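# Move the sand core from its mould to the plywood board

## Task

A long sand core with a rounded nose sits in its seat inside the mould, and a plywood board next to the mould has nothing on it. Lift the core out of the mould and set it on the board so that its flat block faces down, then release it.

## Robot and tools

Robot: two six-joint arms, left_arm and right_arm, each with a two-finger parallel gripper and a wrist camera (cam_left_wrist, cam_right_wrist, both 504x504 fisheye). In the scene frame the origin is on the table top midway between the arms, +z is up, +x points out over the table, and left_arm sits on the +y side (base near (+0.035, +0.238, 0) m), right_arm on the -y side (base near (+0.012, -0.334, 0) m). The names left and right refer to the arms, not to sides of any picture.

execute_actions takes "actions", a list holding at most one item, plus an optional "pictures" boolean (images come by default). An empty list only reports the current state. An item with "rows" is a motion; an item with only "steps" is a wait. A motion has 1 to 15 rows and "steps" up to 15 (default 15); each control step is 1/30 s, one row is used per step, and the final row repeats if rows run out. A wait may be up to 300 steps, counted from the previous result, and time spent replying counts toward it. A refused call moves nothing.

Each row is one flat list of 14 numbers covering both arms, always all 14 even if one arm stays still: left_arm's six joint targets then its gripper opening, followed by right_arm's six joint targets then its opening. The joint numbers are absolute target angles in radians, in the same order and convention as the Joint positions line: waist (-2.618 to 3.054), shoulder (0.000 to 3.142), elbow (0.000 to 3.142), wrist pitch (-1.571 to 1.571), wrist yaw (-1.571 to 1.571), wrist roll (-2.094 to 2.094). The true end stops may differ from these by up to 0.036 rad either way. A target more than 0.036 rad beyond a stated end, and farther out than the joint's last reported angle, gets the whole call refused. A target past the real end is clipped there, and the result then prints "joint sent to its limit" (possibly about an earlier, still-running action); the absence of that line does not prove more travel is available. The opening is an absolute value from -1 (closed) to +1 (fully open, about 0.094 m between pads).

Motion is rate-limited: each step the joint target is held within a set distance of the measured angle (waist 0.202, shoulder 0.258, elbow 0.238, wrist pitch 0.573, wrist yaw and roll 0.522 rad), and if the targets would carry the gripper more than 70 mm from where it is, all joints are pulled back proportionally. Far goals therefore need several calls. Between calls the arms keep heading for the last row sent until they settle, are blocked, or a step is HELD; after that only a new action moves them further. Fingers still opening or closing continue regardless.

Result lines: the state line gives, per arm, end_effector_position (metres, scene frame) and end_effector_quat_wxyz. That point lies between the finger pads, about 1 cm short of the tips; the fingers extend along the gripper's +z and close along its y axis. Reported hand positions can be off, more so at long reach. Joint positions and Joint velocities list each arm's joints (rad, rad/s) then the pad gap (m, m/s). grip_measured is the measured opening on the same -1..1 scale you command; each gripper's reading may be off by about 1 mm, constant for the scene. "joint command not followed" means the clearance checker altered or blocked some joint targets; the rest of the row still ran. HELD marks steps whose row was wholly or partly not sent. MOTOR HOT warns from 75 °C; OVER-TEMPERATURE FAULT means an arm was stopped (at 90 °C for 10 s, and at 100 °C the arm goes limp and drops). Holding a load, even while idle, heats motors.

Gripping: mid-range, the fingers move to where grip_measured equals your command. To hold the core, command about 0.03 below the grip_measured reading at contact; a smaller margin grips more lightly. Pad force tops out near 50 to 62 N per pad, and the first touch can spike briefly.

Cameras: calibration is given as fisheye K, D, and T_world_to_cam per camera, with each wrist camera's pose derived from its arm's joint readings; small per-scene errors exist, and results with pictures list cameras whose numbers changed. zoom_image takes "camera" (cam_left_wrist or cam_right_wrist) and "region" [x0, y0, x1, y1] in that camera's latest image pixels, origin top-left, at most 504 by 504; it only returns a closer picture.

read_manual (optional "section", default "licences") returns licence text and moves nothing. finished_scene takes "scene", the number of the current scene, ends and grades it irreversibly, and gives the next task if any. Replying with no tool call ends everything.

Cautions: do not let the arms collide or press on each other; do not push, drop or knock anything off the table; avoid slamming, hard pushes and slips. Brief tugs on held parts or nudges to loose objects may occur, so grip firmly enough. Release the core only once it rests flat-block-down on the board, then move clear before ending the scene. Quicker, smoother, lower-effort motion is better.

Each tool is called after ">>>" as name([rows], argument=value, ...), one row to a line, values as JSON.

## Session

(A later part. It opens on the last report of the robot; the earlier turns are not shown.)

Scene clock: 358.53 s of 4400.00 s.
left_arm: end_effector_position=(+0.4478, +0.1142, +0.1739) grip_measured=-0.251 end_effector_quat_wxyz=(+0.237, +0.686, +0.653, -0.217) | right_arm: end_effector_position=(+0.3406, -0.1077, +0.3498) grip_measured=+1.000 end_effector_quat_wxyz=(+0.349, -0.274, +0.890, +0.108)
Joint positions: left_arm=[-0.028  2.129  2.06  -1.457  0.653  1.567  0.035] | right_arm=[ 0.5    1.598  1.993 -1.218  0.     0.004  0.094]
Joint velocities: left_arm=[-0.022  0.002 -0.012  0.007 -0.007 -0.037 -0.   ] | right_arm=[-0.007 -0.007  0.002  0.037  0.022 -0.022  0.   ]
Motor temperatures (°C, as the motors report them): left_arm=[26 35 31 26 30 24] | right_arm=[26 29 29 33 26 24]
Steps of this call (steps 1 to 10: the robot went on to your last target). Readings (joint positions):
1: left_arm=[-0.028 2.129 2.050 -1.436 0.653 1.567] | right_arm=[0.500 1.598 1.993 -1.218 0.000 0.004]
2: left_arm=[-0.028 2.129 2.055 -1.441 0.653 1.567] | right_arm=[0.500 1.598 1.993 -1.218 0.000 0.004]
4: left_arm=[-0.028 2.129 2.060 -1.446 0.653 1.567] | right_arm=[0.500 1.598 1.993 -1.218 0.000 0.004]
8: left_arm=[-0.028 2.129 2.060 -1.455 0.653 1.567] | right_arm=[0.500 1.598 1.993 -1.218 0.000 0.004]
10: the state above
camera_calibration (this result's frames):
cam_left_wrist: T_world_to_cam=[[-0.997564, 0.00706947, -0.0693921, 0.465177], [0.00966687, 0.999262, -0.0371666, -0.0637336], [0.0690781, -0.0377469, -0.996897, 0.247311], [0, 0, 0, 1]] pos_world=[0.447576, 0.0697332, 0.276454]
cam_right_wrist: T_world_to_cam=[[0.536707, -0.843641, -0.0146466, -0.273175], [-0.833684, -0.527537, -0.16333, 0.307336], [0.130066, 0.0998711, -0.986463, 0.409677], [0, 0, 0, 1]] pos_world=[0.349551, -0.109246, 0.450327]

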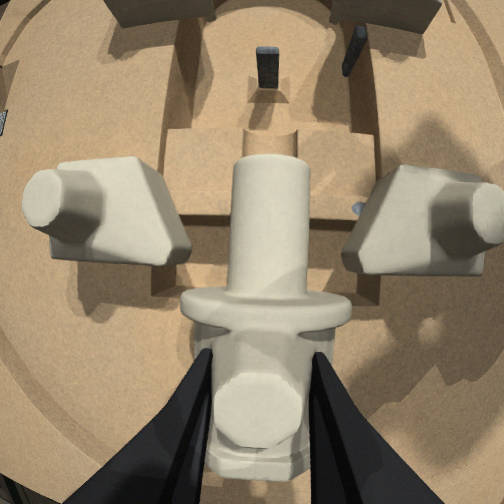

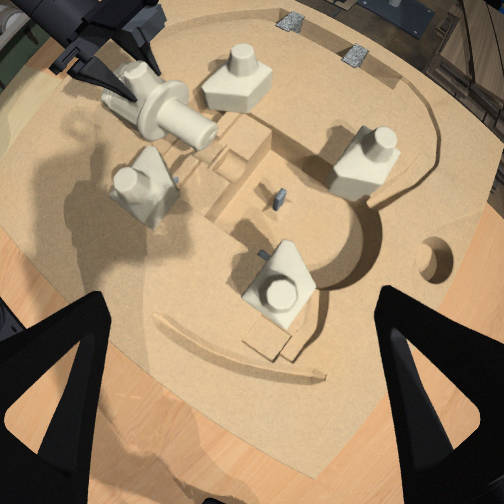

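>>> execute_actions([
  {"rows": [[-0.03,2.116,2.113,-1.476,0.73,1.571,-0.285, 0.5,1.6,2.0,-1.2,0,0,1],[-0.03,2.117,2.12,-1.483,0.73,1.571,-0.285, 0.5,1.6,2.0,-1.2,0,0,1],[-0.03,2.118,2.128,-1.49,0.73,1.571,-0.285, 0.5,1.6,2.0,-1.2,0,0,1],[-0.03,2.119,2.136,-1.497,0.73,1.571,-0.285, 0.5,1.6,2.0,-1.2,0,0,1],[-0.03,2.12,2.144,-1.504,0.73,1.571,-0.285, 0.5,1.6,2.0,-1.2,0,0,1],[-0.03,2.121,2.152,-1.511,0.73,1.571,-0.285, 0.5,1.6,2.0,-1.2,0,0,1],[-0.03,2.122,2.16,-1.518,0.73,1.571,-0.285, 0.5,1.6,2.0,-1.2,0,0,1],[-0.03,2.123,2.168,-1.525,0.73,1.571,-0.285, 0.5,1.6,2.0,-1.2,0,0,1],[-0.03,2.124,2.176,-1.532,0.73,1.571,-0.285, 0.5,1.6,2.0,-1.2,0,0,1],[-0.03,2.125,2.184,-1.539,0.73,1.571,-0.285, 0.5,1.6,2.0,-1.2,0,0,1],[-0.03,2.126,2.192,-1.546,0.73,1.571,-0.285, 0.5,1.6,2.0,-1.2,0,0,1],[-0.03,2.127,2.2,-1.553,0.73,1.571,-0.285, 0.5,1.6,2.0,-1.2,0,0,1],[-0.03,2.128,2.207,-1.56,0.73,1.571,-0.285, 0.5,1.6,2.0,-1.2,0,0,1],[-0.03,2.129,2.213,-1.566,0.73,1.571,-0.285, 0.5,1.6,2.0,-1.2,0,0,1],[-0.03,2.13,2.218,-1.571,0.73,1.571,-0.285, 0.5,1.6,2.0,-1.2,0,0,1]], "steps": 15},
], pictures=false)

>>> execute_actions([
  {"steps": 12},
])

>>> zoom_image(camera="cam_right_wrist", region=[40, 20, 260, 200])

Scene clock: 380.47 s of 4400.00 s.
left_arm: end_effector_position=(+0.4488, +0.1143, +0.1915) grip_measured=-0.251 end_effector_quat_wxyz=(+0.239, +0.687, +0.652, -0.214) | right_arm: end_effector_position=(+0.3406, -0.1077, +0.3498) grip_measured=+1.000 end_effector_quat_wxyz=(+0.349, -0.274, +0.890, +0.108)
Joint positions: left_arm=[-0.028  2.147  2.159 -1.532  0.652  1.567  0.035] | right_arm=[ 0.5    1.598  1.993 -1.218  0.     0.004  0.094]
Joint velocities: left_arm=[ 0.007 -0.002  0.208 -0.212 -0.007 -0.007  0.   ] | right_arm=[-0.017  0.002 -0.012 -0.007 -0.037 -0.051  0.   ]
Motor temperatures (°C, as the motors report them): left_arm=[26 35 31 26 30 24] | right_arm=[26 29 29 33 26 24]
Steps of this call (steps 1 to 30: the robot went on to your last target; steps 31 to 90: nothing new was sent; then 18.43 s passed at rest; steps 91 to 105: all 15 steps of this action). Readings (joint positions):
91: left_arm=[-0.028 2.129 2.060 -1.459 0.653 1.567] | right_arm=[0.500 1.598 1.993 -1.218 0.000 0.004]
92: left_arm=[-0.028 2.129 2.061 -1.461 0.653 1.567] | right_arm=[0.500 1.598 1.993 -1.218 0.000 0.004]
94: left_arm=[-0.028 2.134 2.073 -1.471 0.652 1.567] | right_arm=[0.500 1.598 1.993 -1.218 0.000 0.004]
98: left_arm=[-0.028 2.144 2.103 -1.489 0.652 1.567] | right_arm=[0.500 1.598 1.993 -1.218 0.000 0.004]
105: the state above

Scene clock: 380.87 s of 4400.00 s.
left_arm: end_effector_position=(+0.4451, +0.1144, +0.1946) grip_measured=-0.251 end_effector_quat_wxyz=(+0.234, +0.686, +0.653, -0.219) | right_arm: end_effector_position=(+0.3406, -0.1077, +0.3498) grip_measured=+1.000 end_effector_quat_wxyz=(+0.349, -0.274, +0.890, +0.108)
Joint positions: left_arm=[-0.028  2.147  2.172 -1.558  0.652  1.567  0.035] | right_arm=[ 0.5    1.598  1.993 -1.218  0.     0.004  0.094]
Joint velocities: left_arm=[-0.002  0.012 -0.002 -0.022  0.007 -0.022 -0.   ] | right_arm=[-0.007 -0.002 -0.007  0.037 -0.037  0.037  0.   ]
Motor temperatures (°C, as the motors report them): left_arm=[26 35 31 26 30 24] | right_arm=[26 29 29 33 26 24]
Steps of this call (steps 1 to 12: the robot went on to your last target). Readings (joint positions):
1: left_arm=[-0.028 2.147 2.165 -1.537 0.652 1.567] | right_arm=[0.500 1.598 1.993 -1.218 0.000 0.004]
2: left_arm=[-0.028 2.147 2.170 -1.542 0.652 1.567] | right_arm=[0.500 1.598 1.993 -1.218 0.000 0.004]
4: left_arm=[-0.028 2.147 2.172 -1.547 0.652 1.567] | right_arm=[0.500 1.598 1.993 -1.218 0.000 0.004]
8: left_arm=[-0.028 2.147 2.172 -1.556 0.652 1.567] | right_arm=[0.500 1.598 1.993 -1.218 0.000 0.004]
12: the state above
camera_calibration (this result's frames):
cam_left_wrist: T_world_to_cam=[[-0.998015, 0.00710587, -0.0625686, 0.462776], [0.00938455, 0.9993, -0.0362006, -0.063221], [0.0622676, -0.0367159, -0.997384, 0.271108], [0, 0, 0, 1]] pos_world=[0.445569, 0.0698423, 0.297065]
cam_right_wrist: T_world_to_cam=[[0.536707, -0.843641, -0.0146466, -0.273175], [-0.833684, -0.527537, -0.16333, 0.307336], [0.130066, 0.0998711, -0.986463, 0.409677], [0, 0, 0, 1]] pos_world=[0.349551, -0.109246, 0.450327]

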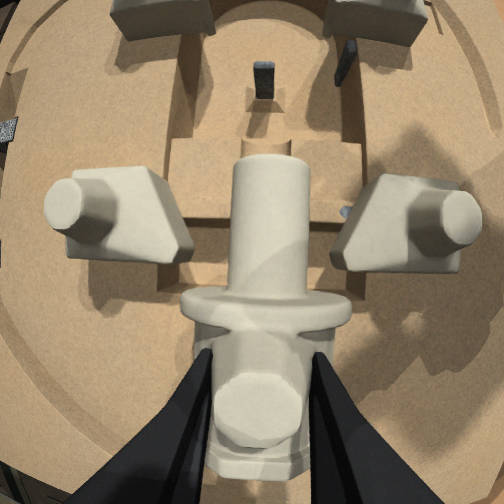

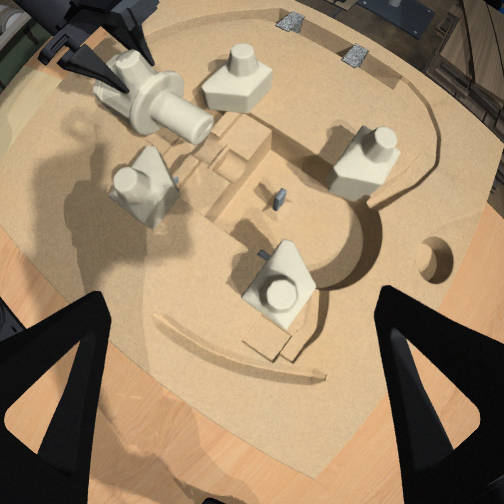

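Region (40, 20, 260, 200) of cam_right_wrist's 504x504 image, scaled by 2.291, with more detail than that image has; it fills the top 412 rows of this view, and the rest is white.

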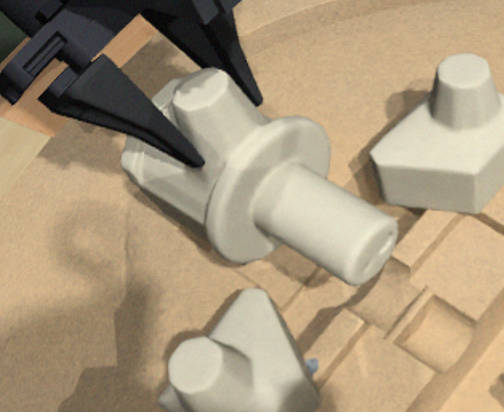

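>>> execute_actions([
  {"rows": [[-0.03,2.124,2.205,-1.571,0.73,1.571,-0.285, 0.5,1.6,2.0,-1.2,0,0,1],[-0.03,2.118,2.195,-1.571,0.73,1.571,-0.285, 0.5,1.6,2.0,-1.2,0,0,1],[-0.03,2.112,2.187,-1.571,0.73,1.571,-0.285, 0.5,1.6,2.0,-1.2,0,0,1],[-0.03,2.106,2.18,-1.571,0.73,1.571,-0.285, 0.5,1.6,2.0,-1.2,0,0,1],[-0.03,2.10,2.174,-1.571,0.73,1.571,-0.285, 0.5,1.6,2.0,-1.2,0,0,1],[-0.03,2.094,2.168,-1.571,0.73,1.571,-0.285, 0.5,1.6,2.0,-1.2,0,0,1],[-0.028,2.088,2.162,-1.571,0.73,1.571,-0.285, 0.5,1.6,2.0,-1.2,0,0,1],[-0.025,2.082,2.156,-1.571,0.73,1.571,-0.285, 0.5,1.6,2.0,-1.2,0,0,1],[-0.02,2.076,2.15,-1.571,0.73,1.571,-0.285, 0.5,1.6,2.0,-1.2,0,0,1],[-0.015,2.07,2.144,-1.571,0.73,1.571,-0.285, 0.5,1.6,2.0,-1.2,0,0,1],[-0.01,2.064,2.138,-1.571,0.73,1.571,-0.285, 0.5,1.6,2.0,-1.2,0,0,1],[-0.005,2.058,2.132,-1.571,0.73,1.571,-0.285, 0.5,1.6,2.0,-1.2,0,0,1],[0.0,2.052,2.126,-1.571,0.73,1.571,-0.285, 0.5,1.6,2.0,-1.2,0,0,1],[0.005,2.048,2.122,-1.571,0.73,1.571,-0.285, 0.5,1.6,2.0,-1.2,0,0,1],[0.01,2.045,2.12,-1.571,0.73,1.571,-0.285, 0.5,1.6,2.0,-1.2,0,0,1]], "steps": 15},
], pictures=false)

>>> execute_actions([
  {"steps": 8},
])

Scene clock: 424.47 s of 4400.00 s.
left_arm: end_effector_position=(+0.4359, +0.1207, +0.1875) grip_measured=-0.251 end_effector_quat_wxyz=(+0.222, +0.676, +0.663, -0.231) | right_arm: end_effector_position=(+0.3406, -0.1077, +0.3498) grip_measured=+1.000 end_effector_quat_wxyz=(+0.349, -0.274, +0.890, +0.108)
Joint positions: left_arm=[-0.014  2.126  2.112 -1.56   0.652  1.567  0.035] | right_arm=[ 0.5    1.598  1.993 -1.218  0.     0.004  0.094]
Joint velocities: left_arm=[ 0.129 -0.164 -0.115  0.007 -0.081 -0.007 -0.001] | right_arm=[-0.007  0.007 -0.002 -0.051 -0.051  0.022  0.   ]
Motor temperatures (°C, as the motors report them): left_arm=[26 35 31 26 31 24] | right_arm=[26 29 29 34 26 24]
Steps of this call (steps 1 to 30: the robot went on to your last target; steps 31 to 90: nothing new was sent; then 40.10 s passed at rest; steps 91 to 105: all 15 steps of this action). Readings (joint positions):
91: left_arm=[-0.028 2.147 2.172 -1.559 0.652 1.567] | right_arm=[0.500 1.598 1.993 -1.218 0.000 0.004]
92: left_arm=[-0.028 2.147 2.172 -1.559 0.652 1.567] | right_arm=[0.500 1.598 1.993 -1.218 0.000 0.004]
94: left_arm=[-0.028 2.147 2.172 -1.559 0.652 1.567] | right_arm=[0.500 1.598 1.993 -1.218 0.000 0.004]
98: left_arm=[-0.028 2.147 2.163 -1.559 0.652 1.567] | right_arm=[0.500 1.598 1.993 -1.218 0.000 0.004]
105: the state above

Scene clock: 424.73 s of 4400.00 s.
left_arm: end_effector_position=(+0.4358, +0.1298, +0.1962) grip_measured=-0.251 end_effector_quat_wxyz=(+0.231, +0.672, +0.669, -0.221) | right_arm: end_effector_position=(+0.3406, -0.1077, +0.3498) grip_measured=+1.000 end_effector_quat_wxyz=(+0.349, -0.274, +0.890, +0.108)
Joint positions: left_arm=[ 0.009  2.101  2.109 -1.561  0.65   1.567  0.035] | right_arm=[ 0.5    1.598  1.993 -1.218  0.     0.004  0.094]
Joint velocities: left_arm=[ 0.007 -0.007 -0.002 -0.007  0.066 -0.051 -0.001] | right_arm=[ 0.002 -0.007  0.002  0.007 -0.022 -0.022  0.   ]
Motor temperatures (°C, as the motors report them): left_arm=[26 35 31 26 31 24] | right_arm=[26 29 29 34 26 24]
Steps of this call (steps 1 to 8: the robot went on to your last target). Readings (joint positions):
1: left_arm=[-0.008 2.121 2.109 -1.561 0.652 1.567] | right_arm=[0.500 1.598 1.993 -1.218 0.000 0.004]
2: left_arm=[-0.003 2.116 2.109 -1.561 0.651 1.567] | right_arm=[0.500 1.598 1.993 -1.218 0.000 0.004]
4: left_arm=[0.005 2.108 2.109 -1.561 0.651 1.567] | right_arm=[0.500 1.598 1.993 -1.218 0.000 0.004]
8: the state above
camera_calibration (this result's frames):
cam_left_wrist: T_world_to_cam=[[-0.998699, -0.0293994, -0.0416762, 0.454472], [-0.0279886, 0.999028, -0.0340404, -0.0625285], [0.0426365, -0.0328297, -0.998551, 0.282161], [0, 0, 0, 1]] pos_world=[0.4401, 0.0850922, 0.298564]
cam_right_wrist: T_world_to_cam=[[0.536707, -0.843641, -0.0146466, -0.273175], [-0.833684, -0.527537, -0.16333, 0.307336], [0.130066, 0.0998711, -0.986463, 0.409677], [0, 0, 0, 1]] pos_world=[0.349551, -0.109246, 0.450327]

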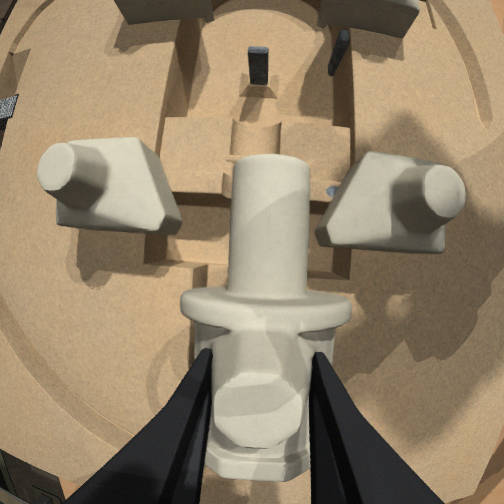

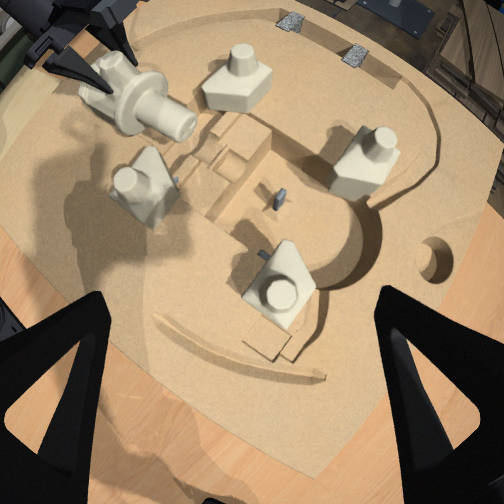

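>>> execute_actions([
  {"rows": [[0.013,2.044,2.12,-1.57,0.73,1.571,-0.285, 0.5,1.6,2.0,-1.2,0,0,1],[0.019,2.043,2.119,-1.57,0.73,1.571,-0.285, 0.5,1.6,2.0,-1.2,0,0,1],[0.028,2.041,2.117,-1.569,0.73,1.571,-0.285, 0.5,1.6,2.0,-1.2,0,0,1],[0.04,2.039,2.114,-1.567,0.73,1.571,-0.285, 0.5,1.6,2.0,-1.2,0,0,1],[0.055,2.036,2.11,-1.565,0.73,1.571,-0.285, 0.5,1.6,2.0,-1.2,0,0,1],[0.073,2.033,2.105,-1.562,0.73,1.571,-0.285, 0.5,1.6,2.0,-1.2,0,0,1],[0.094,2.029,2.099,-1.559,0.73,1.571,-0.285, 0.5,1.6,2.0,-1.2,0,0,1],[0.118,2.025,2.092,-1.556,0.73,1.571,-0.285, 0.5,1.6,2.0,-1.2,0,0,1],[0.144,2.021,2.085,-1.552,0.73,1.571,-0.285, 0.5,1.6,2.0,-1.2,0,0,1],[0.172,2.016,2.077,-1.548,0.73,1.571,-0.285, 0.5,1.6,2.0,-1.2,0,0,1],[0.202,2.011,2.068,-1.544,0.73,1.571,-0.285, 0.5,1.6,2.0,-1.2,0,0,1],[0.233,2.006,2.06,-1.539,0.73,1.571,-0.285, 0.5,1.6,2.0,-1.2,0,0,1],[0.265,2.0,2.051,-1.535,0.73,1.571,-0.285, 0.5,1.6,2.0,-1.2,0,0,1],[0.298,1.995,2.042,-1.53,0.73,1.571,-0.285, 0.5,1.6,2.0,-1.2,0,0,1],[0.331,1.989,2.032,-1.525,0.73,1.571,-0.285, 0.5,1.6,2.0,-1.2,0,0,1]], "steps": 15},
], pictures=false)

>>> execute_actions([
  {"rows": [[0.364,1.984,2.023,-1.52,0.73,1.571,-0.285, 0.52,1.6,2.0,-1.17,0,0,1],[0.397,1.978,2.014,-1.516,0.73,1.571,-0.285, 0.54,1.6,2.0,-1.14,0,0,1],[0.43,1.972,2.005,-1.511,0.73,1.571,-0.285, 0.56,1.6,2.0,-1.11,0,0,1],[0.463,1.967,1.995,-1.506,0.73,1.571,-0.285, 0.58,1.6,2.0,-1.08,0,0,1],[0.496,1.961,1.986,-1.502,0.73,1.571,-0.285, 0.6,1.6,2.0,-1.05,0,0,1],[0.529,1.955,1.977,-1.497,0.73,1.571,-0.285, 0.62,1.6,2.0,-1.02,0,0,1],[0.562,1.95,1.968,-1.492,0.73,1.571,-0.285, 0.64,1.6,2.0,-0.99,0,0,1],[0.595,1.944,1.958,-1.487,0.73,1.571,-0.285, 0.66,1.6,2.0,-0.96,0,0,1],[0.628,1.939,1.949,-1.483,0.73,1.571,-0.285, 0.68,1.6,2.0,-0.93,0,0,1],[0.661,1.933,1.94,-1.478,0.73,1.571,-0.285, 0.7,1.6,2.0,-0.9,0,0,1],[0.694,1.927,1.931,-1.473,0.73,1.571,-0.285, 0.72,1.6,2.0,-0.88,0,0,1],[0.727,1.922,1.921,-1.468,0.73,1.571,-0.285, 0.74,1.6,2.0,-0.86,0,0,1],[0.76,1.916,1.912,-1.464,0.73,1.571,-0.285, 0.76,1.6,2.0,-0.84,0,0,1],[0.792,1.911,1.903,-1.459,0.73,1.571,-0.285, 0.78,1.6,2.0,-0.82,0,0,1],[0.823,1.905,1.894,-1.455,0.73,1.571,-0.285, 0.8,1.6,2.0,-0.8,0,0,1]], "steps": 15},
], pictures=false)

>>> execute_actions([
  {"rows": [[0.853,1.9,1.886,-1.45,0.73,1.571,-0.285, 0.82,1.6,2.0,-0.79,0,0,1],[0.882,1.895,1.878,-1.446,0.73,1.571,-0.285, 0.84,1.6,2.0,-0.78,0,0,1],[0.909,1.891,1.87,-1.442,0.73,1.571,-0.285, 0.86,1.6,2.0,-0.77,0,0,1],[0.934,1.887,1.863,-1.439,0.73,1.571,-0.285, 0.88,1.6,2.0,-0.76,0,0,1],[0.957,1.883,1.856,-1.435,0.73,1.571,-0.285, 0.9,1.6,2.0,-0.75,0,0,1],[0.978,1.879,1.85,-1.432,0.73,1.571,-0.285, 0.9,1.6,2.0,-0.75,0,0,1],[0.997,1.876,1.845,-1.43,0.73,1.571,-0.285, 0.9,1.6,2.0,-0.75,0,0,1],[1.014,1.873,1.84,-1.427,0.73,1.571,-0.285, 0.9,1.6,2.0,-0.75,0,0,1],[1.029,1.871,1.836,-1.425,0.73,1.571,-0.285, 0.9,1.6,2.0,-0.75,0,0,1],[1.041,1.869,1.832,-1.423,0.73,1.571,-0.285, 0.9,1.6,2.0,-0.75,0,0,1],[1.051,1.867,1.829,-1.422,0.73,1.571,-0.285, 0.9,1.6,2.0,-0.75,0,0,1],[1.058,1.866,1.827,-1.421,0.73,1.571,-0.285, 0.9,1.6,2.0,-0.75,0,0,1],[1.063,1.865,1.826,-1.42,0.73,1.571,-0.285, 0.9,1.6,2.0,-0.75,0,0,1],[1.065,1.865,1.825,-1.42,0.73,1.571,-0.285, 0.9,1.6,2.0,-0.75,0,0,1]], "steps": 15},
], pictures=false)

>>> execute_actions([
  {"steps": 10},
])

Scene clock: 509.03 s of 4400.00 s.
left_arm: end_effector_position=(+0.4413, +0.2291, +0.1935) grip_measured=-0.251 end_effector_quat_wxyz=(+0.256, +0.580, +0.748, -0.199) | right_arm: end_effector_position=(+0.3406, -0.1077, +0.3498) grip_measured=+1.000 end_effector_quat_wxyz=(+0.349, -0.274, +0.890, +0.108)
Joint positions: left_arm=[ 0.259  2.065  2.039 -1.542  0.659  1.567  0.035] | right_arm=[ 0.5    1.598  1.993 -1.218  0.     0.004  0.094]
Joint velocities: left_arm=[ 1.023 -0.159 -0.281  0.198  0.007 -0.007 -0.   ] | right_arm=[-0.007 -0.017  0.007 -0.007 -0.022  0.037  0.   ]
Motor temperatures (°C, as the motors report them): left_arm=[26 39 30 26 31 24] | right_arm=[26 29 30 34 26 24]
Steps of this call (steps 1 to 30: the robot went on to your last target; steps 31 to 90: nothing new was sent; then 80.80 s passed at rest; steps 91 to 105: all 15 steps of this action). Readings (joint positions):
91: left_arm=[0.009 2.101 2.109 -1.561 0.650 1.567] | right_arm=[0.500 1.598 1.993 -1.218 0.000 0.004]
92: left_arm=[0.009 2.101 2.109 -1.561 0.650 1.567] | right_arm=[0.500 1.598 1.993 -1.218 0.000 0.004]
94: left_arm=[0.012 2.101 2.109 -1.561 0.650 1.567] | right_arm=[0.500 1.598 1.993 -1.218 0.000 0.004]
98: left_arm=[0.052 2.095 2.095 -1.560 0.657 1.567] | right_arm=[0.500 1.598 1.993 -1.218 0.000 0.004]
105: the state above

Scene clock: 509.53 s of 4400.00 s.
left_arm: end_effector_position=(+0.3839, +0.4177, +0.1902) grip_measured=-0.251 end_effector_quat_wxyz=(+0.297, +0.379, +0.868, -0.118) | right_arm: end_effector_position=(+0.3028, +0.0044, +0.4091) grip_measured=+1.000 end_effector_quat_wxyz=(+0.457, -0.358, +0.787, +0.209)
Joint positions: left_arm=[ 0.762  1.978  1.902 -1.472  0.65   1.567  0.035] | right_arm=[ 0.759  1.598  1.993 -0.913  0.003  0.004  0.094]
Joint velocities: left_arm=[ 0.906 -0.164 -0.286  0.051 -0.051 -0.066 -0.   ] | right_arm=[ 0.559 -0.002 -0.007  0.608  0.007 -0.037  0.   ]
Motor temperatures (°C, as the motors report them): left_arm=[26 39 30 26 31 24] | right_arm=[26 29 30 34 26 24]
Steps of this call (steps 1 to 15: all 15 steps of this action). Readings (joint positions):
1: left_arm=[0.296 2.060 2.030 -1.537 0.659 1.567] | right_arm=[0.501 1.598 1.993 -1.216 0.000 0.004]
2: left_arm=[0.332 2.055 2.021 -1.530 0.658 1.567] | right_arm=[0.506 1.598 1.993 -1.209 0.001 0.004]
4: left_arm=[0.404 2.044 2.004 -1.519 0.654 1.567] | right_arm=[0.532 1.598 1.993 -1.181 0.003 0.004]
8: left_arm=[0.537 2.019 1.967 -1.500 0.651 1.567] | right_arm=[0.618 1.598 1.993 -1.090 0.003 0.004]
15: the state above

Scene clock: 510.03 s of 4400.00 s.
left_arm: end_effector_position=(+0.3083, +0.5060, +0.1862) grip_measured=-0.251 end_effector_quat_wxyz=(+0.308, +0.245, +0.917, -0.067) | right_arm: end_effector_position=(+0.2591, +0.0554, +0.4402) grip_measured=+1.000 end_effector_quat_wxyz=(+0.492, -0.397, +0.726, +0.271)
Joint positions: left_arm=[ 1.066  1.926  1.817 -1.431  0.641  1.567  0.035] | right_arm=[ 0.902  1.598  1.993 -0.774 -0.001  0.004  0.094]
Joint velocities: left_arm=[ 0.071 -0.042 -0.037 -0.081 -0.037  0.022 -0.   ] | right_arm=[-0.002  0.012 -0.002 -0.007  0.007 -0.095  0.   ]
Motor temperatures (°C, as the motors report them): left_arm=[26 39 30 26 31 24] | right_arm=[26 29 30 34 26 24]
Steps of this call (steps 1 to 15: all 15 steps of this action). Readings (joint positions):
1: left_arm=[0.795 1.973 1.893 -1.467 0.650 1.567] | right_arm=[0.779 1.598 1.993 -0.892 0.003 0.004]
2: left_arm=[0.827 1.967 1.884 -1.463 0.650 1.567] | right_arm=[0.799 1.598 1.993 -0.872 0.003 0.004]
4: left_arm=[0.887 1.958 1.868 -1.455 0.649 1.567] | right_arm=[0.839 1.598 1.993 -0.839 0.003 0.004]
8: left_arm=[0.987 1.941 1.841 -1.440 0.645 1.567] | right_arm=[0.899 1.598 1.993 -0.795 -0.001 0.004]
15: the state above

Scene clock: 510.37 s of 4400.00 s.
left_arm: end_effector_position=(+0.3080, +0.5062, +0.1862) grip_measured=-0.251 end_effector_quat_wxyz=(+0.309, +0.245, +0.917, -0.067) | right_arm: end_effector_position=(+0.2593, +0.0557, +0.4410) grip_measured=+1.000 end_effector_quat_wxyz=(+0.493, -0.396, +0.726, +0.272)
Joint positions: left_arm=[ 1.067  1.925  1.816 -1.43   0.642  1.567  0.035] | right_arm=[ 0.902  1.598  1.993 -0.77  -0.001  0.004  0.094]
Joint velocities: left_arm=[ 0.002 -0.012 -0.007 -0.007  0.022  0.007  0.   ] | right_arm=[-0.007 -0.017 -0.002  0.022 -0.007  0.037  0.   ]
Motor temperatures (°C, as the motors report them): left_arm=[26 39 30 26 31 24] | right_arm=[26 29 30 34 26 24]
Steps of this call (steps 1 to 10: the robot went on to your last target). Readings (joint positions):
1: left_arm=[1.067 1.926 1.817 -1.430 0.641 1.567] | right_arm=[0.902 1.598 1.993 -0.773 -0.001 0.004]
2: left_arm=[1.067 1.925 1.816 -1.430 0.641 1.567] | right_arm=[0.902 1.598 1.993 -0.772 -0.001 0.004]
4: left_arm=[1.067 1.925 1.816 -1.430 0.641 1.567] | right_arm=[0.902 1.598 1.993 -0.771 -0.001 0.004]
8: left_arm=[1.067 1.925 1.816 -1.430 0.642 1.567] | right_arm=[0.902 1.598 1.993 -0.770 -0.001 0.004]
10: the state above
camera_calibration (this result's frames):
cam_left_wrist: T_world_to_cam=[[-0.46367, -0.884234, -0.0560353, 0.607999], [-0.884643, 0.465538, -0.02609, 0.0899], [0.0491563, 0.0374741, -0.998088, 0.252328], [0, 0, 0, 1]] pos_world=[0.349037, 0.486306, 0.288261]
cam_right_wrist: T_world_to_cam=[[0.830016, -0.557024, -0.0282389, -0.176374], [-0.469626, -0.670679, -0.574144, 0.435302], [0.300873, 0.48981, -0.818267, 0.353663], [0, 0, 0, 1]] pos_world=[0.244415, 0.020475, 0.534336]

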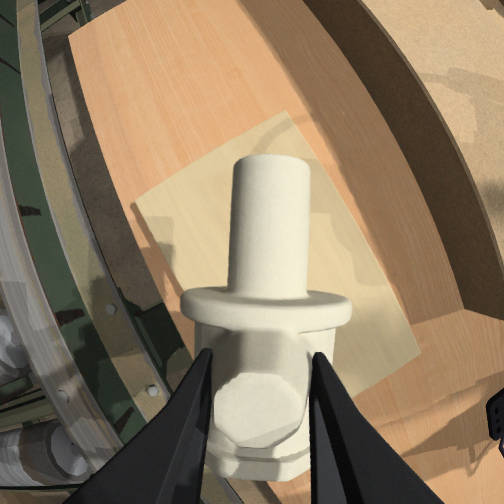

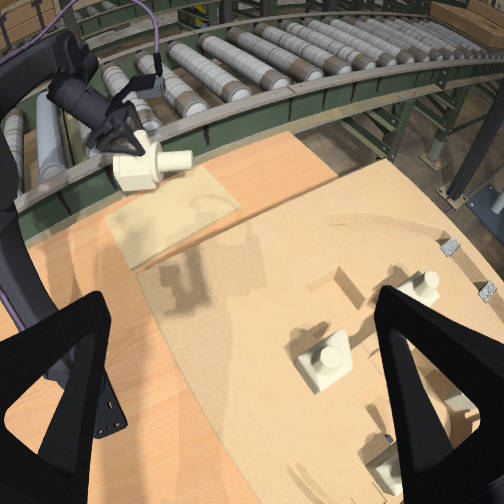

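>>> zoom_image(camera="cam_right_wrist", region=[70, 90, 250, 270])

Region (70, 90, 250, 270) of cam_right_wrist's 504x504 image, scaled by 2.800, with more detail than that image has.

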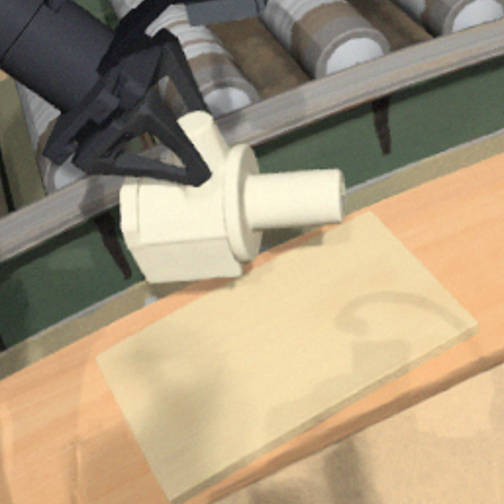

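>>> execute_actions([
  {"rows": [[1.065,1.863,1.823,-1.417,0.732,1.571,-0.285, 0.9,1.6,2.0,-0.75,0,0,1],[1.065,1.86,1.818,-1.411,0.734,1.571,-0.285, 0.9,1.6,2.0,-0.75,0,0,1],[1.065,1.857,1.811,-1.403,0.736,1.571,-0.285, 0.9,1.6,2.0,-0.75,0,0,1],[1.065,1.853,1.802,-1.393,0.738,1.571,-0.285, 0.9,1.6,2.0,-0.75,0,0,1],[1.065,1.849,1.791,-1.381,0.74,1.571,-0.285, 0.9,1.6,2.0,-0.75,0,0,1],[1.065,1.845,1.778,-1.368,0.742,1.571,-0.285, 0.9,1.6,2.0,-0.75,0,0,1],[1.064,1.841,1.764,-1.354,0.744,1.571,-0.285, 0.9,1.6,2.0,-0.75,0,0,1],[1.064,1.837,1.749,-1.34,0.746,1.571,-0.285, 0.9,1.6,2.0,-0.75,0,0,1],[1.064,1.833,1.734,-1.326,0.748,1.571,-0.285, 0.9,1.6,2.0,-0.75,0,0,1],[1.064,1.83,1.719,-1.312,0.75,1.571,-0.285, 0.9,1.6,2.0,-0.75,0,0,1],[1.064,1.827,1.704,-1.298,0.75,1.571,-0.285, 0.9,1.6,2.0,-0.75,0,0,1],[1.063,1.825,1.689,-1.284,0.75,1.571,-0.285, 0.9,1.6,2.0,-0.75,0,0,1],[1.063,1.823,1.674,-1.27,0.75,1.571,-0.285, 0.9,1.6,2.0,-0.75,0,0,1],[1.063,1.821,1.659,-1.256,0.75,1.571,-0.285, 0.9,1.6,2.0,-0.75,0,0,1],[1.063,1.82,1.644,-1.242,0.75,1.571,-0.285, 0.9,1.6,2.0,-0.75,0,0,1]], "steps": 15},
], pictures=false)

>>> execute_actions([
  {"rows": [[1.063,1.819,1.629,-1.228,0.75,1.571,-0.285, 0.9,1.6,2.0,-0.75,0,0,1],[1.063,1.818,1.614,-1.214,0.75,1.571,-0.285, 0.9,1.6,2.0,-0.75,0,0,1],[1.063,1.818,1.599,-1.2,0.75,1.571,-0.285, 0.9,1.6,2.0,-0.75,0,0,1],[1.063,1.818,1.584,-1.186,0.75,1.571,-0.285, 0.9,1.6,2.0,-0.75,0,0,1],[1.063,1.818,1.569,-1.173,0.75,1.571,-0.285, 0.9,1.6,2.0,-0.75,0,0,1],[1.063,1.818,1.555,-1.161,0.75,1.571,-0.285, 0.9,1.6,2.0,-0.75,0,0,1],[1.063,1.818,1.541,-1.15,0.75,1.571,-0.285, 0.9,1.6,2.0,-0.75,0,0,1],[1.063,1.818,1.528,-1.14,0.75,1.571,-0.285, 0.9,1.6,2.0,-0.75,0,0,1],[1.063,1.818,1.516,-1.131,0.75,1.571,-0.285, 0.9,1.6,2.0,-0.75,0,0,1],[1.063,1.818,1.505,-1.123,0.75,1.571,-0.285, 0.9,1.6,2.0,-0.75,0,0,1],[1.063,1.818,1.495,-1.116,0.75,1.571,-0.285, 0.9,1.6,2.0,-0.75,0,0,1],[1.063,1.818,1.486,-1.111,0.75,1.571,-0.285, 0.9,1.6,2.0,-0.75,0,0,1],[1.063,1.818,1.479,-1.107,0.75,1.571,-0.285, 0.9,1.6,2.0,-0.75,0,0,1],[1.063,1.818,1.474,-1.104,0.75,1.571,-0.285, 0.9,1.6,2.0,-0.75,0,0,1],[1.063,1.818,1.471,-1.103,0.75,1.571,-0.285, 0.9,1.6,2.0,-0.75,0,0,1]], "steps": 15},
], pictures=false)

>>> execute_actions([
  {"steps": 10},
])

>>> zoom_image(camera="cam_right_wrist", region=[70, 110, 250, 290])

Scene clock: 589.87 s of 4400.00 s.
left_arm: end_effector_position=(+0.3063, +0.4988, +0.1651) grip_measured=-0.251 end_effector_quat_wxyz=(+0.317, +0.246, +0.914, -0.063) | right_arm: end_effector_position=(+0.2593, +0.0558, +0.4411) grip_measured=+1.000 end_effector_quat_wxyz=(+0.493, -0.396, +0.725, +0.272)
Joint positions: left_arm=[ 1.067  1.878  1.661 -1.311  0.657  1.567  0.035] | right_arm=[ 0.902  1.598  1.993 -0.77  -0.001  0.004  0.094]
Joint velocities: left_arm=[ 0.007 -0.022 -0.452  0.476 -0.007 -0.007  0.   ] | right_arm=[-0.002  0.002 -0.002  0.066 -0.051 -0.066  0.   ]
Motor temperatures (°C, as the motors report them): left_arm=[26 40 30 26 32 24] | right_arm=[26 30 30 37 26 24]
Steps of this call (steps 1 to 15: the robot went on to your last target; steps 16 to 90: nothing new was sent; then 76.00 s passed at rest; steps 91 to 105: all 15 steps of this action). Readings (joint positions):
91: left_arm=[1.067 1.925 1.816 -1.430 0.642 1.567] | right_arm=[0.902 1.598 1.993 -0.770 -0.001 0.004]
92: left_arm=[1.067 1.925 1.816 -1.429 0.642 1.567] | right_arm=[0.902 1.598 1.993 -0.770 -0.001 0.004]
94: left_arm=[1.067 1.921 1.807 -1.420 0.643 1.567] | right_arm=[0.902 1.598 1.993 -0.770 -0.001 0.004]
98: left_arm=[1.067 1.901 1.765 -1.389 0.648 1.567] | right_arm=[0.902 1.598 1.993 -0.770 -0.001 0.004]
105: the state above

Scene clock: 590.37 s of 4400.00 s.
left_arm: end_effector_position=(+0.3021, +0.4912, +0.1167) grip_measured=-0.251 end_effector_quat_wxyz=(+0.315, +0.242, +0.915, -0.073) | right_arm: end_effector_position=(+0.2593, +0.0558, +0.4411) grip_measured=+1.000 end_effector_quat_wxyz=(+0.493, -0.396, +0.725, +0.272)
Joint positions: left_arm=[ 1.067  1.876  1.467 -1.14   0.658  1.567  0.035] | right_arm=[ 0.902  1.598  1.993 -0.77  -0.001  0.004  0.094]
Joint velocities: left_arm=[ 0.007 -0.002 -0.178  0.066 -0.051  0.007 -0.001] | right_arm=[-0.007 -0.002 -0.002 -0.022 -0.022  0.007  0.   ]
Motor temperatures (°C, as the motors report them): left_arm=[26 40 30 26 32 24] | right_arm=[26 30 30 37 26 24]
Steps of this call (steps 1 to 15: all 15 steps of this action). Readings (joint positions):
1: left_arm=[1.067 1.877 1.646 -1.298 0.658 1.567] | right_arm=[0.902 1.598 1.993 -0.770 -0.001 0.004]
2: left_arm=[1.067 1.876 1.631 -1.284 0.658 1.567] | right_arm=[0.902 1.598 1.993 -0.770 -0.001 0.004]
4: left_arm=[1.067 1.876 1.600 -1.257 0.658 1.567] | right_arm=[0.902 1.598 1.993 -0.770 -0.001 0.004]
8: left_arm=[1.067 1.876 1.541 -1.203 0.658 1.567] | right_arm=[0.902 1.598 1.993 -0.770 -0.001 0.004]
15: the state above

Scene clock: 590.70 s of 4400.00 s.
left_arm: end_effector_position=(+0.3035, +0.4937, +0.1146) grip_measured=-0.251 end_effector_quat_wxyz=(+0.317, +0.245, +0.914, -0.066) | right_arm: end_effector_position=(+0.2593, +0.0558, +0.4411) grip_measured=+1.000 end_effector_quat_wxyz=(+0.493, -0.396, +0.725, +0.272)
Joint positions: left_arm=[ 1.067  1.876  1.458 -1.116  0.658  1.567  0.035] | right_arm=[ 0.902  1.598  1.993 -0.77  -0.001  0.004  0.094]
Joint velocities: left_arm=[-0.002  0.007  0.012  0.139 -0.007 -0.037  0.001] | right_arm=[ 0.012 -0.007 -0.007  0.007  0.007  0.022  0.   ]
Motor temperatures (°C, as the motors report them): left_arm=[26 39 30 26 32 24] | right_arm=[26 30 30 37 26 24]
Steps of this call (steps 1 to 10: the robot went on to your last target). Readings (joint positions):
1: left_arm=[1.067 1.876 1.462 -1.136 0.658 1.567] | right_arm=[0.902 1.598 1.993 -0.770 -0.001 0.004]
2: left_arm=[1.067 1.876 1.459 -1.133 0.658 1.567] | right_arm=[0.902 1.598 1.993 -0.770 -0.001 0.004]
4: left_arm=[1.067 1.876 1.458 -1.129 0.658 1.567] | right_arm=[0.902 1.598 1.993 -0.770 -0.001 0.004]
8: left_arm=[1.067 1.876 1.458 -1.118 0.658 1.567] | right_arm=[0.902 1.598 1.993 -0.770 -0.001 0.004]
10: the state above
camera_calibration (this result's frames):
cam_left_wrist: T_world_to_cam=[[-0.463195, -0.884191, -0.0604692, 0.591241], [-0.883831, 0.465895, -0.0422356, 0.0913314], [0.0655166, 0.0338813, -0.997276, 0.178196], [0, 0, 0, 1]] pos_world=[0.342907, 0.474182, 0.21732]
cam_right_wrist: T_world_to_cam=[[0.830028, -0.557006, -0.028256, -0.176364], [-0.46939, -0.670309, -0.574768, 0.435653], [0.301209, 0.490336, -0.817829, 0.353458], [0, 0, 0, 1]] pos_world=[0.244414, 0.0204737, 0.534484]

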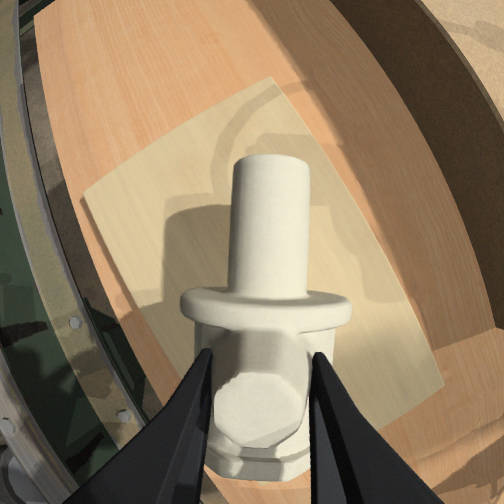

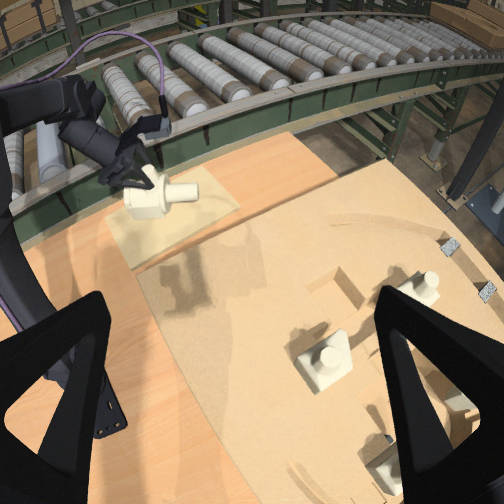

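Region (70, 110, 250, 290) of cam_right_wrist's 504x504 image, scaled by 2.800, with more detail than that image has.

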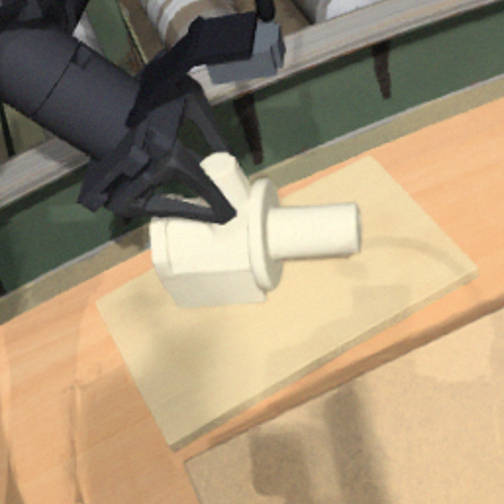

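>>> execute_actions([
  {"rows": [[1.063,1.818,1.468,-1.099,0.75,1.571,-0.285, 0.9,1.6,2.0,-0.75,0,0,1],[1.063,1.818,1.465,-1.096,0.75,1.571,-0.285, 0.9,1.6,2.0,-0.75,0,0,1],[1.063,1.818,1.462,-1.093,0.75,1.571,-0.285, 0.9,1.6,2.0,-0.75,0,0,1],[1.063,1.818,1.459,-1.09,0.75,1.571,-0.285, 0.9,1.6,2.0,-0.75,0,0,1],[1.063,1.818,1.456,-1.087,0.75,1.571,-0.285, 0.9,1.6,2.0,-0.75,0,0,1],[1.063,1.818,1.453,-1.084,0.75,1.571,-0.285, 0.9,1.6,2.0,-0.75,0,0,1],[1.063,1.818,1.45,-1.081,0.75,1.571,-0.285, 0.9,1.6,2.0,-0.75,0,0,1],[1.063,1.818,1.447,-1.078,0.75,1.571,-0.285, 0.9,1.6,2.0,-0.75,0,0,1],[1.063,1.818,1.444,-1.075,0.75,1.571,-0.285, 0.9,1.6,2.0,-0.75,0,0,1],[1.063,1.818,1.441,-1.072,0.75,1.571,-0.285, 0.9,1.6,2.0,-0.75,0,0,1],[1.063,1.818,1.438,-1.069,0.75,1.571,-0.285, 0.9,1.6,2.0,-0.75,0,0,1],[1.063,1.818,1.435,-1.066,0.75,1.571,-0.285, 0.9,1.6,2.0,-0.75,0,0,1],[1.063,1.818,1.432,-1.063,0.75,1.571,-0.285, 0.9,1.6,2.0,-0.75,0,0,1],[1.063,1.818,1.429,-1.06,0.75,1.571,-0.285, 0.9,1.6,2.0,-0.75,0,0,1],[1.063,1.818,1.426,-1.057,0.75,1.571,-0.285, 0.9,1.6,2.0,-0.75,0,0,1]], "steps": 15},
], pictures=false)

>>> execute_actions([
  {"rows": [[1.063,1.818,1.424,-1.055,0.75,1.571,-0.285, 0.9,1.6,2.0,-0.75,0,0,1],[1.063,1.818,1.422,-1.053,0.75,1.571,-0.285, 0.9,1.6,2.0,-0.75,0,0,1],[1.063,1.818,1.42,-1.051,0.75,1.571,-0.285, 0.9,1.6,2.0,-0.75,0,0,1],[1.063,1.818,1.418,-1.049,0.75,1.571,-0.285, 0.9,1.6,2.0,-0.75,0,0,1],[1.063,1.818,1.416,-1.047,0.75,1.571,-0.285, 0.9,1.6,2.0,-0.75,0,0,1],[1.063,1.818,1.414,-1.045,0.75,1.571,-0.285, 0.9,1.6,2.0,-0.75,0,0,1],[1.063,1.818,1.412,-1.043,0.75,1.571,-0.285, 0.9,1.6,2.0,-0.75,0,0,1],[1.063,1.818,1.41,-1.041,0.75,1.571,-0.285, 0.9,1.6,2.0,-0.75,0,0,1],[1.063,1.818,1.408,-1.039,0.75,1.571,-0.285, 0.9,1.6,2.0,-0.75,0,0,1],[1.063,1.818,1.406,-1.037,0.75,1.571,-0.285, 0.9,1.6,2.0,-0.75,0,0,1]], "steps": 15},
])

>>> zoom_image(camera="cam_right_wrist", region=[90, 140, 230, 280])

Scene clock: 619.23 s of 4400.00 s.
left_arm: end_effector_position=(+0.3024, +0.4915, +0.1055) grip_measured=-0.251 end_effector_quat_wxyz=(+0.317, +0.244, +0.914, -0.068) | right_arm: end_effector_position=(+0.2593, +0.0558, +0.4411) grip_measured=+1.000 end_effector_quat_wxyz=(+0.493, -0.396, +0.725, +0.272)
Joint positions: left_arm=[ 1.067  1.876  1.421 -1.082  0.659  1.567  0.035] | right_arm=[ 0.902  1.598  1.993 -0.77  -0.001  0.004  0.094]
Joint velocities: left_arm=[ 0.007 -0.012 -0.09   0.081 -0.022  0.022 -0.001] | right_arm=[-0.017 -0.012 -0.017 -0.037  0.037 -0.007  0.   ]
Motor temperatures (°C, as the motors report them): left_arm=[26 40 31 26 33 24] | right_arm=[26 30 30 37 26 24]
Steps of this call (steps 1 to 30: the robot went on to your last target; steps 31 to 90: nothing new was sent; then 25.03 s passed at rest; steps 91 to 105: all 15 steps of this action). Readings (joint positions):
91: left_arm=[1.067 1.876 1.458 -1.115 0.658 1.567] | right_arm=[0.902 1.598 1.993 -0.770 -0.001 0.004]
92: left_arm=[1.067 1.876 1.458 -1.114 0.658 1.567] | right_arm=[0.902 1.598 1.993 -0.770 -0.001 0.004]
94: left_arm=[1.067 1.876 1.458 -1.112 0.658 1.567] | right_arm=[0.902 1.598 1.993 -0.770 -0.001 0.004]
98: left_arm=[1.067 1.876 1.447 -1.097 0.659 1.567] | right_arm=[0.902 1.598 1.993 -0.770 -0.001 0.004]
105: the state above

Scene clock: 619.73 s of 4400.00 s.
left_arm: end_effector_position=(+0.3029, +0.4910, +0.1018) grip_measured=-0.251 end_effector_quat_wxyz=(+0.319, +0.245, +0.913, -0.067) | right_arm: end_effector_position=(+0.2593, +0.0558, +0.4411) grip_measured=+1.000 end_effector_quat_wxyz=(+0.493, -0.396, +0.725, +0.272)
Joint positions: left_arm=[ 1.067  1.876  1.404 -1.061  0.663  1.567  0.035] | right_arm=[ 0.902  1.598  1.993 -0.77  -0.001  0.004  0.094]
Joint velocities: left_arm=[-0.002  0.002 -0.002 -0.007  0.051 -0.11  -0.   ] | right_arm=[-0.002  0.007 -0.002 -0.022 -0.022  0.022  0.   ]
Motor temperatures (°C, as the motors report them): left_arm=[26 40 31 26 33 24] | right_arm=[26 30 30 37 26 24]
Steps of this call (steps 1 to 15: all 15 steps of this action). Readings (joint positions):
1: left_arm=[1.067 1.876 1.419 -1.080 0.659 1.567] | right_arm=[0.902 1.598 1.993 -0.770 -0.001 0.004]
2: left_arm=[1.067 1.876 1.416 -1.077 0.659 1.567] | right_arm=[0.902 1.598 1.993 -0.770 -0.001 0.004]
4: left_arm=[1.067 1.876 1.412 -1.072 0.659 1.567] | right_arm=[0.902 1.598 1.993 -0.770 -0.001 0.004]
8: left_arm=[1.067 1.876 1.405 -1.063 0.660 1.567] | right_arm=[0.902 1.598 1.993 -0.770 -0.001 0.004]
15: the state above
camera_calibration (this result's frames):
cam_left_wrist: T_world_to_cam=[[-0.463063, -0.88422, -0.0610575, 0.587838], [-0.883515, 0.46598, -0.0475875, 0.0918704], [0.0705294, 0.0319092, -0.996999, 0.165], [0, 0, 0, 1]] pos_world=[0.341738, 0.471704, 0.204768]
cam_right_wrist: T_world_to_cam=[[0.830028, -0.557006, -0.028256, -0.176364], [-0.46939, -0.670309, -0.574768, 0.435653], [0.301209, 0.490336, -0.817829, 0.353458], [0, 0, 0, 1]] pos_world=[0.244414, 0.0204737, 0.534484]

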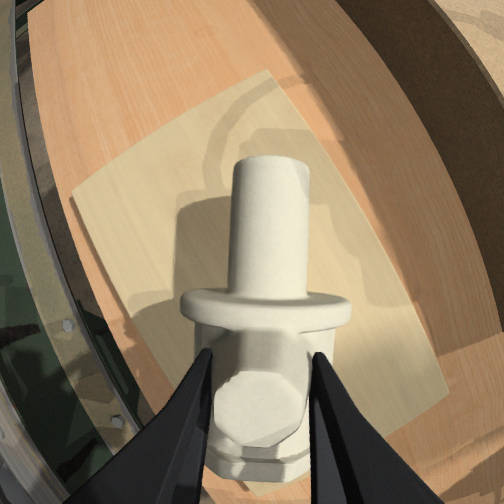

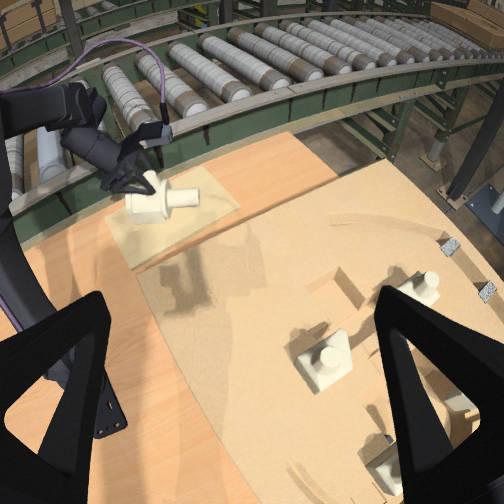

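Region (90, 140, 230, 280) of cam_right_wrist's 504x504 image, scaled by 3.600, with more detail than that image has.

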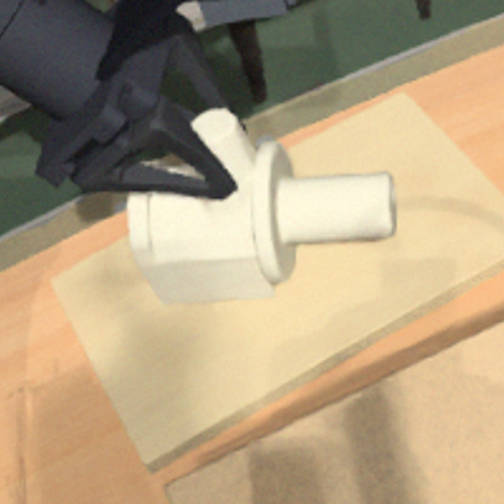

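>>> execute_actions([
  {"rows": [[1.063,1.82,1.405,-1.04,0.745,1.571,-0.285, 0.9,1.6,2.0,-0.75,0,0,1],[1.063,1.823,1.404,-1.043,0.74,1.571,-0.285, 0.9,1.6,2.0,-0.75,0,0,1],[1.063,1.826,1.403,-1.046,0.735,1.571,-0.285, 0.9,1.6,2.0,-0.75,0,0,1],[1.063,1.829,1.402,-1.049,0.73,1.571,-0.285, 0.9,1.6,2.0,-0.75,0,0,1],[1.063,1.832,1.401,-1.052,0.725,1.571,-0.285, 0.9,1.6,2.0,-0.75,0,0,1],[1.063,1.835,1.40,-1.054,0.72,1.571,-0.285, 0.9,1.6,2.0,-0.75,0,0,1],[1.063,1.838,1.40,-1.055,0.715,1.571,-0.285, 0.9,1.6,2.0,-0.75,0,0,1],[1.063,1.841,1.40,-1.055,0.71,1.571,-0.285, 0.9,1.6,2.0,-0.75,0,0,1],[1.063,1.844,1.40,-1.055,0.705,1.571,-0.285, 0.9,1.6,2.0,-0.75,0,0,1],[1.063,1.846,1.40,-1.055,0.70,1.571,-0.285, 0.9,1.6,2.0,-0.75,0,0,1],[1.063,1.848,1.40,-1.055,0.695,1.571,-0.285, 0.9,1.6,2.0,-0.75,0,0,1],[1.063,1.85,1.40,-1.055,0.69,1.571,-0.285, 0.9,1.6,2.0,-0.75,0,0,1]], "steps": 15},
], pictures=false)

>>> execute_actions([
  {"rows": [[1.063,1.85,1.40,-1.055,0.69,1.571,-0.275, 0.9,1.6,2.0,-0.75,0,0,1],[1.063,1.85,1.40,-1.055,0.69,1.571,-0.268, 0.9,1.6,2.0,-0.75,0,0,1],[1.063,1.85,1.40,-1.055,0.69,1.571,-0.262, 0.9,1.6,2.0,-0.75,0,0,1],[1.063,1.85,1.40,-1.055,0.69,1.571,-0.257, 0.9,1.6,2.0,-0.75,0,0,1],[1.063,1.85,1.40,-1.055,0.69,1.571,-0.253, 0.9,1.6,2.0,-0.75,0,0,1],[1.063,1.85,1.40,-1.055,0.69,1.571,-0.249, 0.9,1.6,2.0,-0.75,0,0,1],[1.063,1.85,1.40,-1.055,0.69,1.571,-0.244, 0.9,1.6,2.0,-0.75,0,0,1],[1.063,1.85,1.40,-1.055,0.69,1.571,-0.235, 0.9,1.6,2.0,-0.75,0,0,1],[1.063,1.85,1.40,-1.055,0.69,1.571,-0.22, 0.9,1.6,2.0,-0.75,0,0,1],[1.063,1.85,1.40,-1.055,0.69,1.571,-0.2, 0.9,1.6,2.0,-0.75,0,0,1],[1.063,1.85,1.40,-1.055,0.69,1.571,-0.16, 0.9,1.6,2.0,-0.75,0,0,1],[1.063,1.85,1.40,-1.055,0.69,1.571,-0.1, 0.9,1.6,2.0,-0.75,0,0,1],[1.063,1.85,1.40,-1.055,0.69,1.571,0.0, 0.9,1.6,2.0,-0.75,0,0,1],[1.063,1.85,1.40,-1.055,0.69,1.571,0.1, 0.9,1.6,2.0,-0.75,0,0,1],[1.063,1.85,1.40,-1.055,0.69,1.571,0.2, 0.9,1.6,2.0,-0.75,0,0,1]], "steps": 15},
], pictures=false)

>>> execute_actions([
  {"rows": [[1.063,1.85,1.405,-1.06,0.69,1.571,0.25, 0.9,1.6,2.0,-0.75,0,0,1],[1.063,1.85,1.415,-1.07,0.69,1.571,0.25, 0.9,1.6,2.0,-0.75,0,0,1],[1.063,1.85,1.43,-1.085,0.69,1.571,0.25, 0.9,1.6,2.0,-0.75,0,0,1],[1.063,1.85,1.445,-1.1,0.69,1.571,0.25, 0.9,1.6,2.0,-0.75,0,0,1],[1.063,1.85,1.46,-1.115,0.69,1.571,0.25, 0.9,1.6,2.0,-0.75,0,0,1],[1.063,1.85,1.48,-1.135,0.69,1.571,0.25, 0.9,1.6,2.0,-0.75,0,0,1],[1.063,1.85,1.5,-1.155,0.69,1.571,0.25, 0.9,1.6,2.0,-0.75,0,0,1],[1.063,1.85,1.52,-1.175,0.69,1.571,0.25, 0.9,1.6,2.0,-0.75,0,0,1],[1.063,1.85,1.54,-1.195,0.69,1.571,0.25, 0.9,1.6,2.0,-0.75,0,0,1],[1.063,1.85,1.56,-1.215,0.69,1.571,0.25, 0.9,1.6,2.0,-0.75,0,0,1],[1.063,1.85,1.58,-1.235,0.69,1.571,0.25, 0.9,1.6,2.0,-0.75,0,0,1],[1.063,1.85,1.595,-1.25,0.69,1.571,0.25, 0.9,1.6,2.0,-0.75,0,0,1],[1.063,1.85,1.61,-1.265,0.69,1.571,0.25, 0.9,1.6,2.0,-0.75,0,0,1],[1.063,1.85,1.62,-1.275,0.69,1.571,0.25, 0.9,1.6,2.0,-0.75,0,0,1]], "steps": 15},
])

>>> zoom_image(camera="cam_right_wrist", region=[90, 140, 230, 280])

Scene clock: 669.27 s of 4400.00 s.
left_arm: end_effector_position=(+0.3022, +0.4913, +0.1012) grip_measured=-0.251 end_effector_quat_wxyz=(+0.317, +0.245, +0.914, -0.066) | right_arm: end_effector_position=(+0.2593, +0.0558, +0.4411) grip_measured=+1.000 end_effector_quat_wxyz=(+0.493, -0.396, +0.725, +0.272)
Joint positions: left_arm=[ 1.067  1.876  1.404 -1.062  0.658  1.567  0.035] | right_arm=[ 0.902  1.598  1.993 -0.77  -0.001  0.004  0.094]
Joint velocities: left_arm=[-0.002 -0.007 -0.007  0.066  0.066 -0.037  0.001] | right_arm=[-0.002  0.012 -0.002 -0.051 -0.081 -0.007  0.   ]
Motor temperatures (°C, as the motors report them): left_arm=[26 40 30 26 33 24] | right_arm=[26 30 30 38 26 24]
Steps of this call (steps 1 to 15: the robot went on to your last target; steps 16 to 90: nothing new was sent; then 46.03 s passed at rest; steps 91 to 105: all 15 steps of this action). Readings (joint positions):
91: left_arm=[1.067 1.876 1.404 -1.061 0.663 1.567] | right_arm=[0.902 1.598 1.993 -0.770 -0.001 0.004]
92: left_arm=[1.067 1.876 1.404 -1.061 0.663 1.567] | right_arm=[0.902 1.598 1.993 -0.770 -0.001 0.004]
94: left_arm=[1.067 1.876 1.404 -1.061 0.663 1.567] | right_arm=[0.902 1.598 1.993 -0.770 -0.001 0.004]
98: left_arm=[1.067 1.876 1.404 -1.061 0.661 1.567] | right_arm=[0.902 1.598 1.993 -0.770 -0.001 0.004]
105: the state above

Scene clock: 669.77 s of 4400.00 s.
left_arm: end_effector_position=(+0.3025, +0.4913, +0.1014) grip_measured=+0.144 end_effector_quat_wxyz=(+0.318, +0.245, +0.914, -0.066) | right_arm: end_effector_position=(+0.2593, +0.0558, +0.4411) grip_measured=+1.000 end_effector_quat_wxyz=(+0.493, -0.396, +0.725, +0.272)
Joint positions: left_arm=[ 1.067  1.876  1.404 -1.061  0.66   1.567  0.054] | right_arm=[ 0.902  1.598  1.993 -0.77  -0.001  0.004  0.094]
Joint velocities: left_arm=[-0.002 -0.017 -0.007 -0.139  0.007 -0.066  0.108] | right_arm=[ 0.007 -0.007  0.007 -0.095  0.007  0.081  0.   ]
Motor temperatures (°C, as the motors report them): left_arm=[26 40 30 26 33 24] | right_arm=[26 30 30 38 26 24]
Steps of this call (steps 1 to 15: all 15 steps of this action). Readings (joint positions):
1: left_arm=[1.067 1.876 1.404 -1.062 0.658 1.567] | right_arm=[0.902 1.598 1.993 -0.770 -0.001 0.004]
2: left_arm=[1.067 1.876 1.404 -1.062 0.658 1.567] | right_arm=[0.902 1.598 1.993 -0.770 -0.001 0.004]
4: left_arm=[1.067 1.876 1.404 -1.062 0.658 1.567] | right_arm=[0.902 1.598 1.993 -0.770 -0.001 0.004]
8: left_arm=[1.067 1.876 1.404 -1.062 0.658 1.567] | right_arm=[0.902 1.598 1.993 -0.770 -0.001 0.004]
15: the state above

Scene clock: 670.27 s of 4400.00 s.
left_arm: end_effector_position=(+0.3105, +0.5043, +0.1483) grip_measured=+0.248 end_effector_quat_wxyz=(+0.324, +0.251, +0.911, -0.047) | right_arm: end_effector_position=(+0.2593, +0.0558, +0.4411) grip_measured=+1.000 end_effector_quat_wxyz=(+0.493, -0.396, +0.725, +0.272)
Joint positions: left_arm=[ 1.067  1.876  1.588 -1.204  0.664  1.567  0.059] | right_arm=[ 0.902  1.598  1.993 -0.77  -0.001  0.004  0.094]
Joint velocities: left_arm=[ 0.002 -0.032  0.31  -0.183 -0.007 -0.007 -0.   ] | right_arm=[-0.007 -0.007  0.002 -0.051 -0.022  0.007  0.   ]
Motor temperatures (°C, as the motors report them): left_arm=[26 40 30 26 33 24] | right_arm=[26 30 30 38 26 24]
Steps of this call (steps 1 to 15: all 15 steps of this action). Readings (joint positions):
1: left_arm=[1.067 1.876 1.404 -1.061 0.660 1.567] | right_arm=[0.902 1.598 1.993 -0.770 -0.001 0.004]
2: left_arm=[1.067 1.876 1.404 -1.061 0.661 1.567] | right_arm=[0.902 1.598 1.993 -0.770 -0.001 0.004]
4: left_arm=[1.067 1.876 1.406 -1.065 0.661 1.567] | right_arm=[0.902 1.598 1.993 -0.770 -0.001 0.004]
8: left_arm=[1.067 1.876 1.453 -1.109 0.661 1.567] | right_arm=[0.902 1.598 1.993 -0.770 -0.001 0.004]
15: the state above
camera_calibration (this result's frames):
cam_left_wrist: T_world_to_cam=[[-0.461608, -0.881077, -0.103063, 0.610146], [-0.882313, 0.46805, -0.0495278, 0.0935158], [0.0918764, 0.0680716, -0.993441, 0.185048], [0, 0, 0, 1]] pos_world=[0.347157, 0.481219, 0.251349]
cam_right_wrist: T_world_to_cam=[[0.830028, -0.557006, -0.028256, -0.176364], [-0.46939, -0.670309, -0.574768, 0.435653], [0.301209, 0.490336, -0.817829, 0.353458], [0, 0, 0, 1]] pos_world=[0.244414, 0.0204737, 0.534484]

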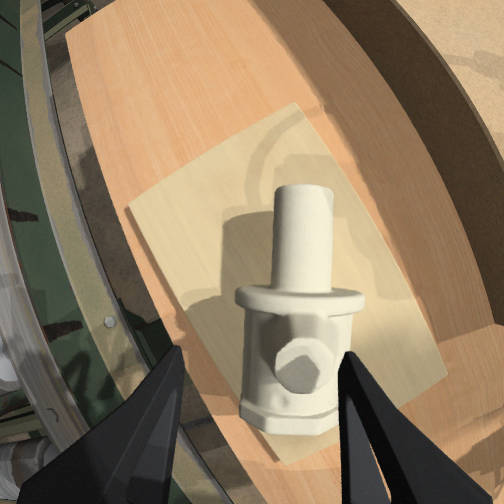

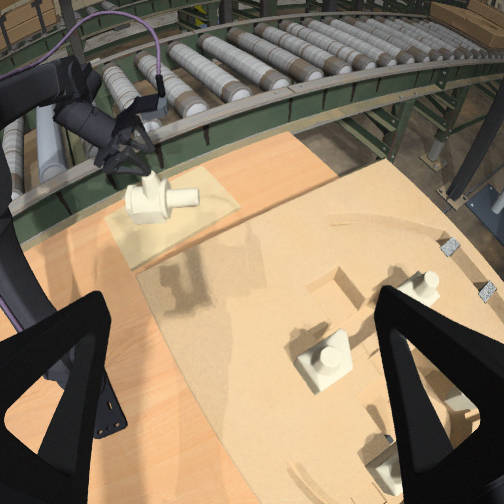

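Region (90, 140, 230, 280) of cam_right_wrist's 504x504 image, scaled by 3.600, with more detail than that image has.

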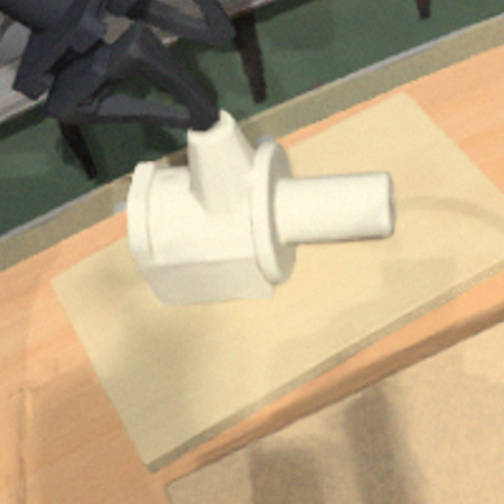

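>>> finished_scene(scene=1)

The scene is finished: the task was done.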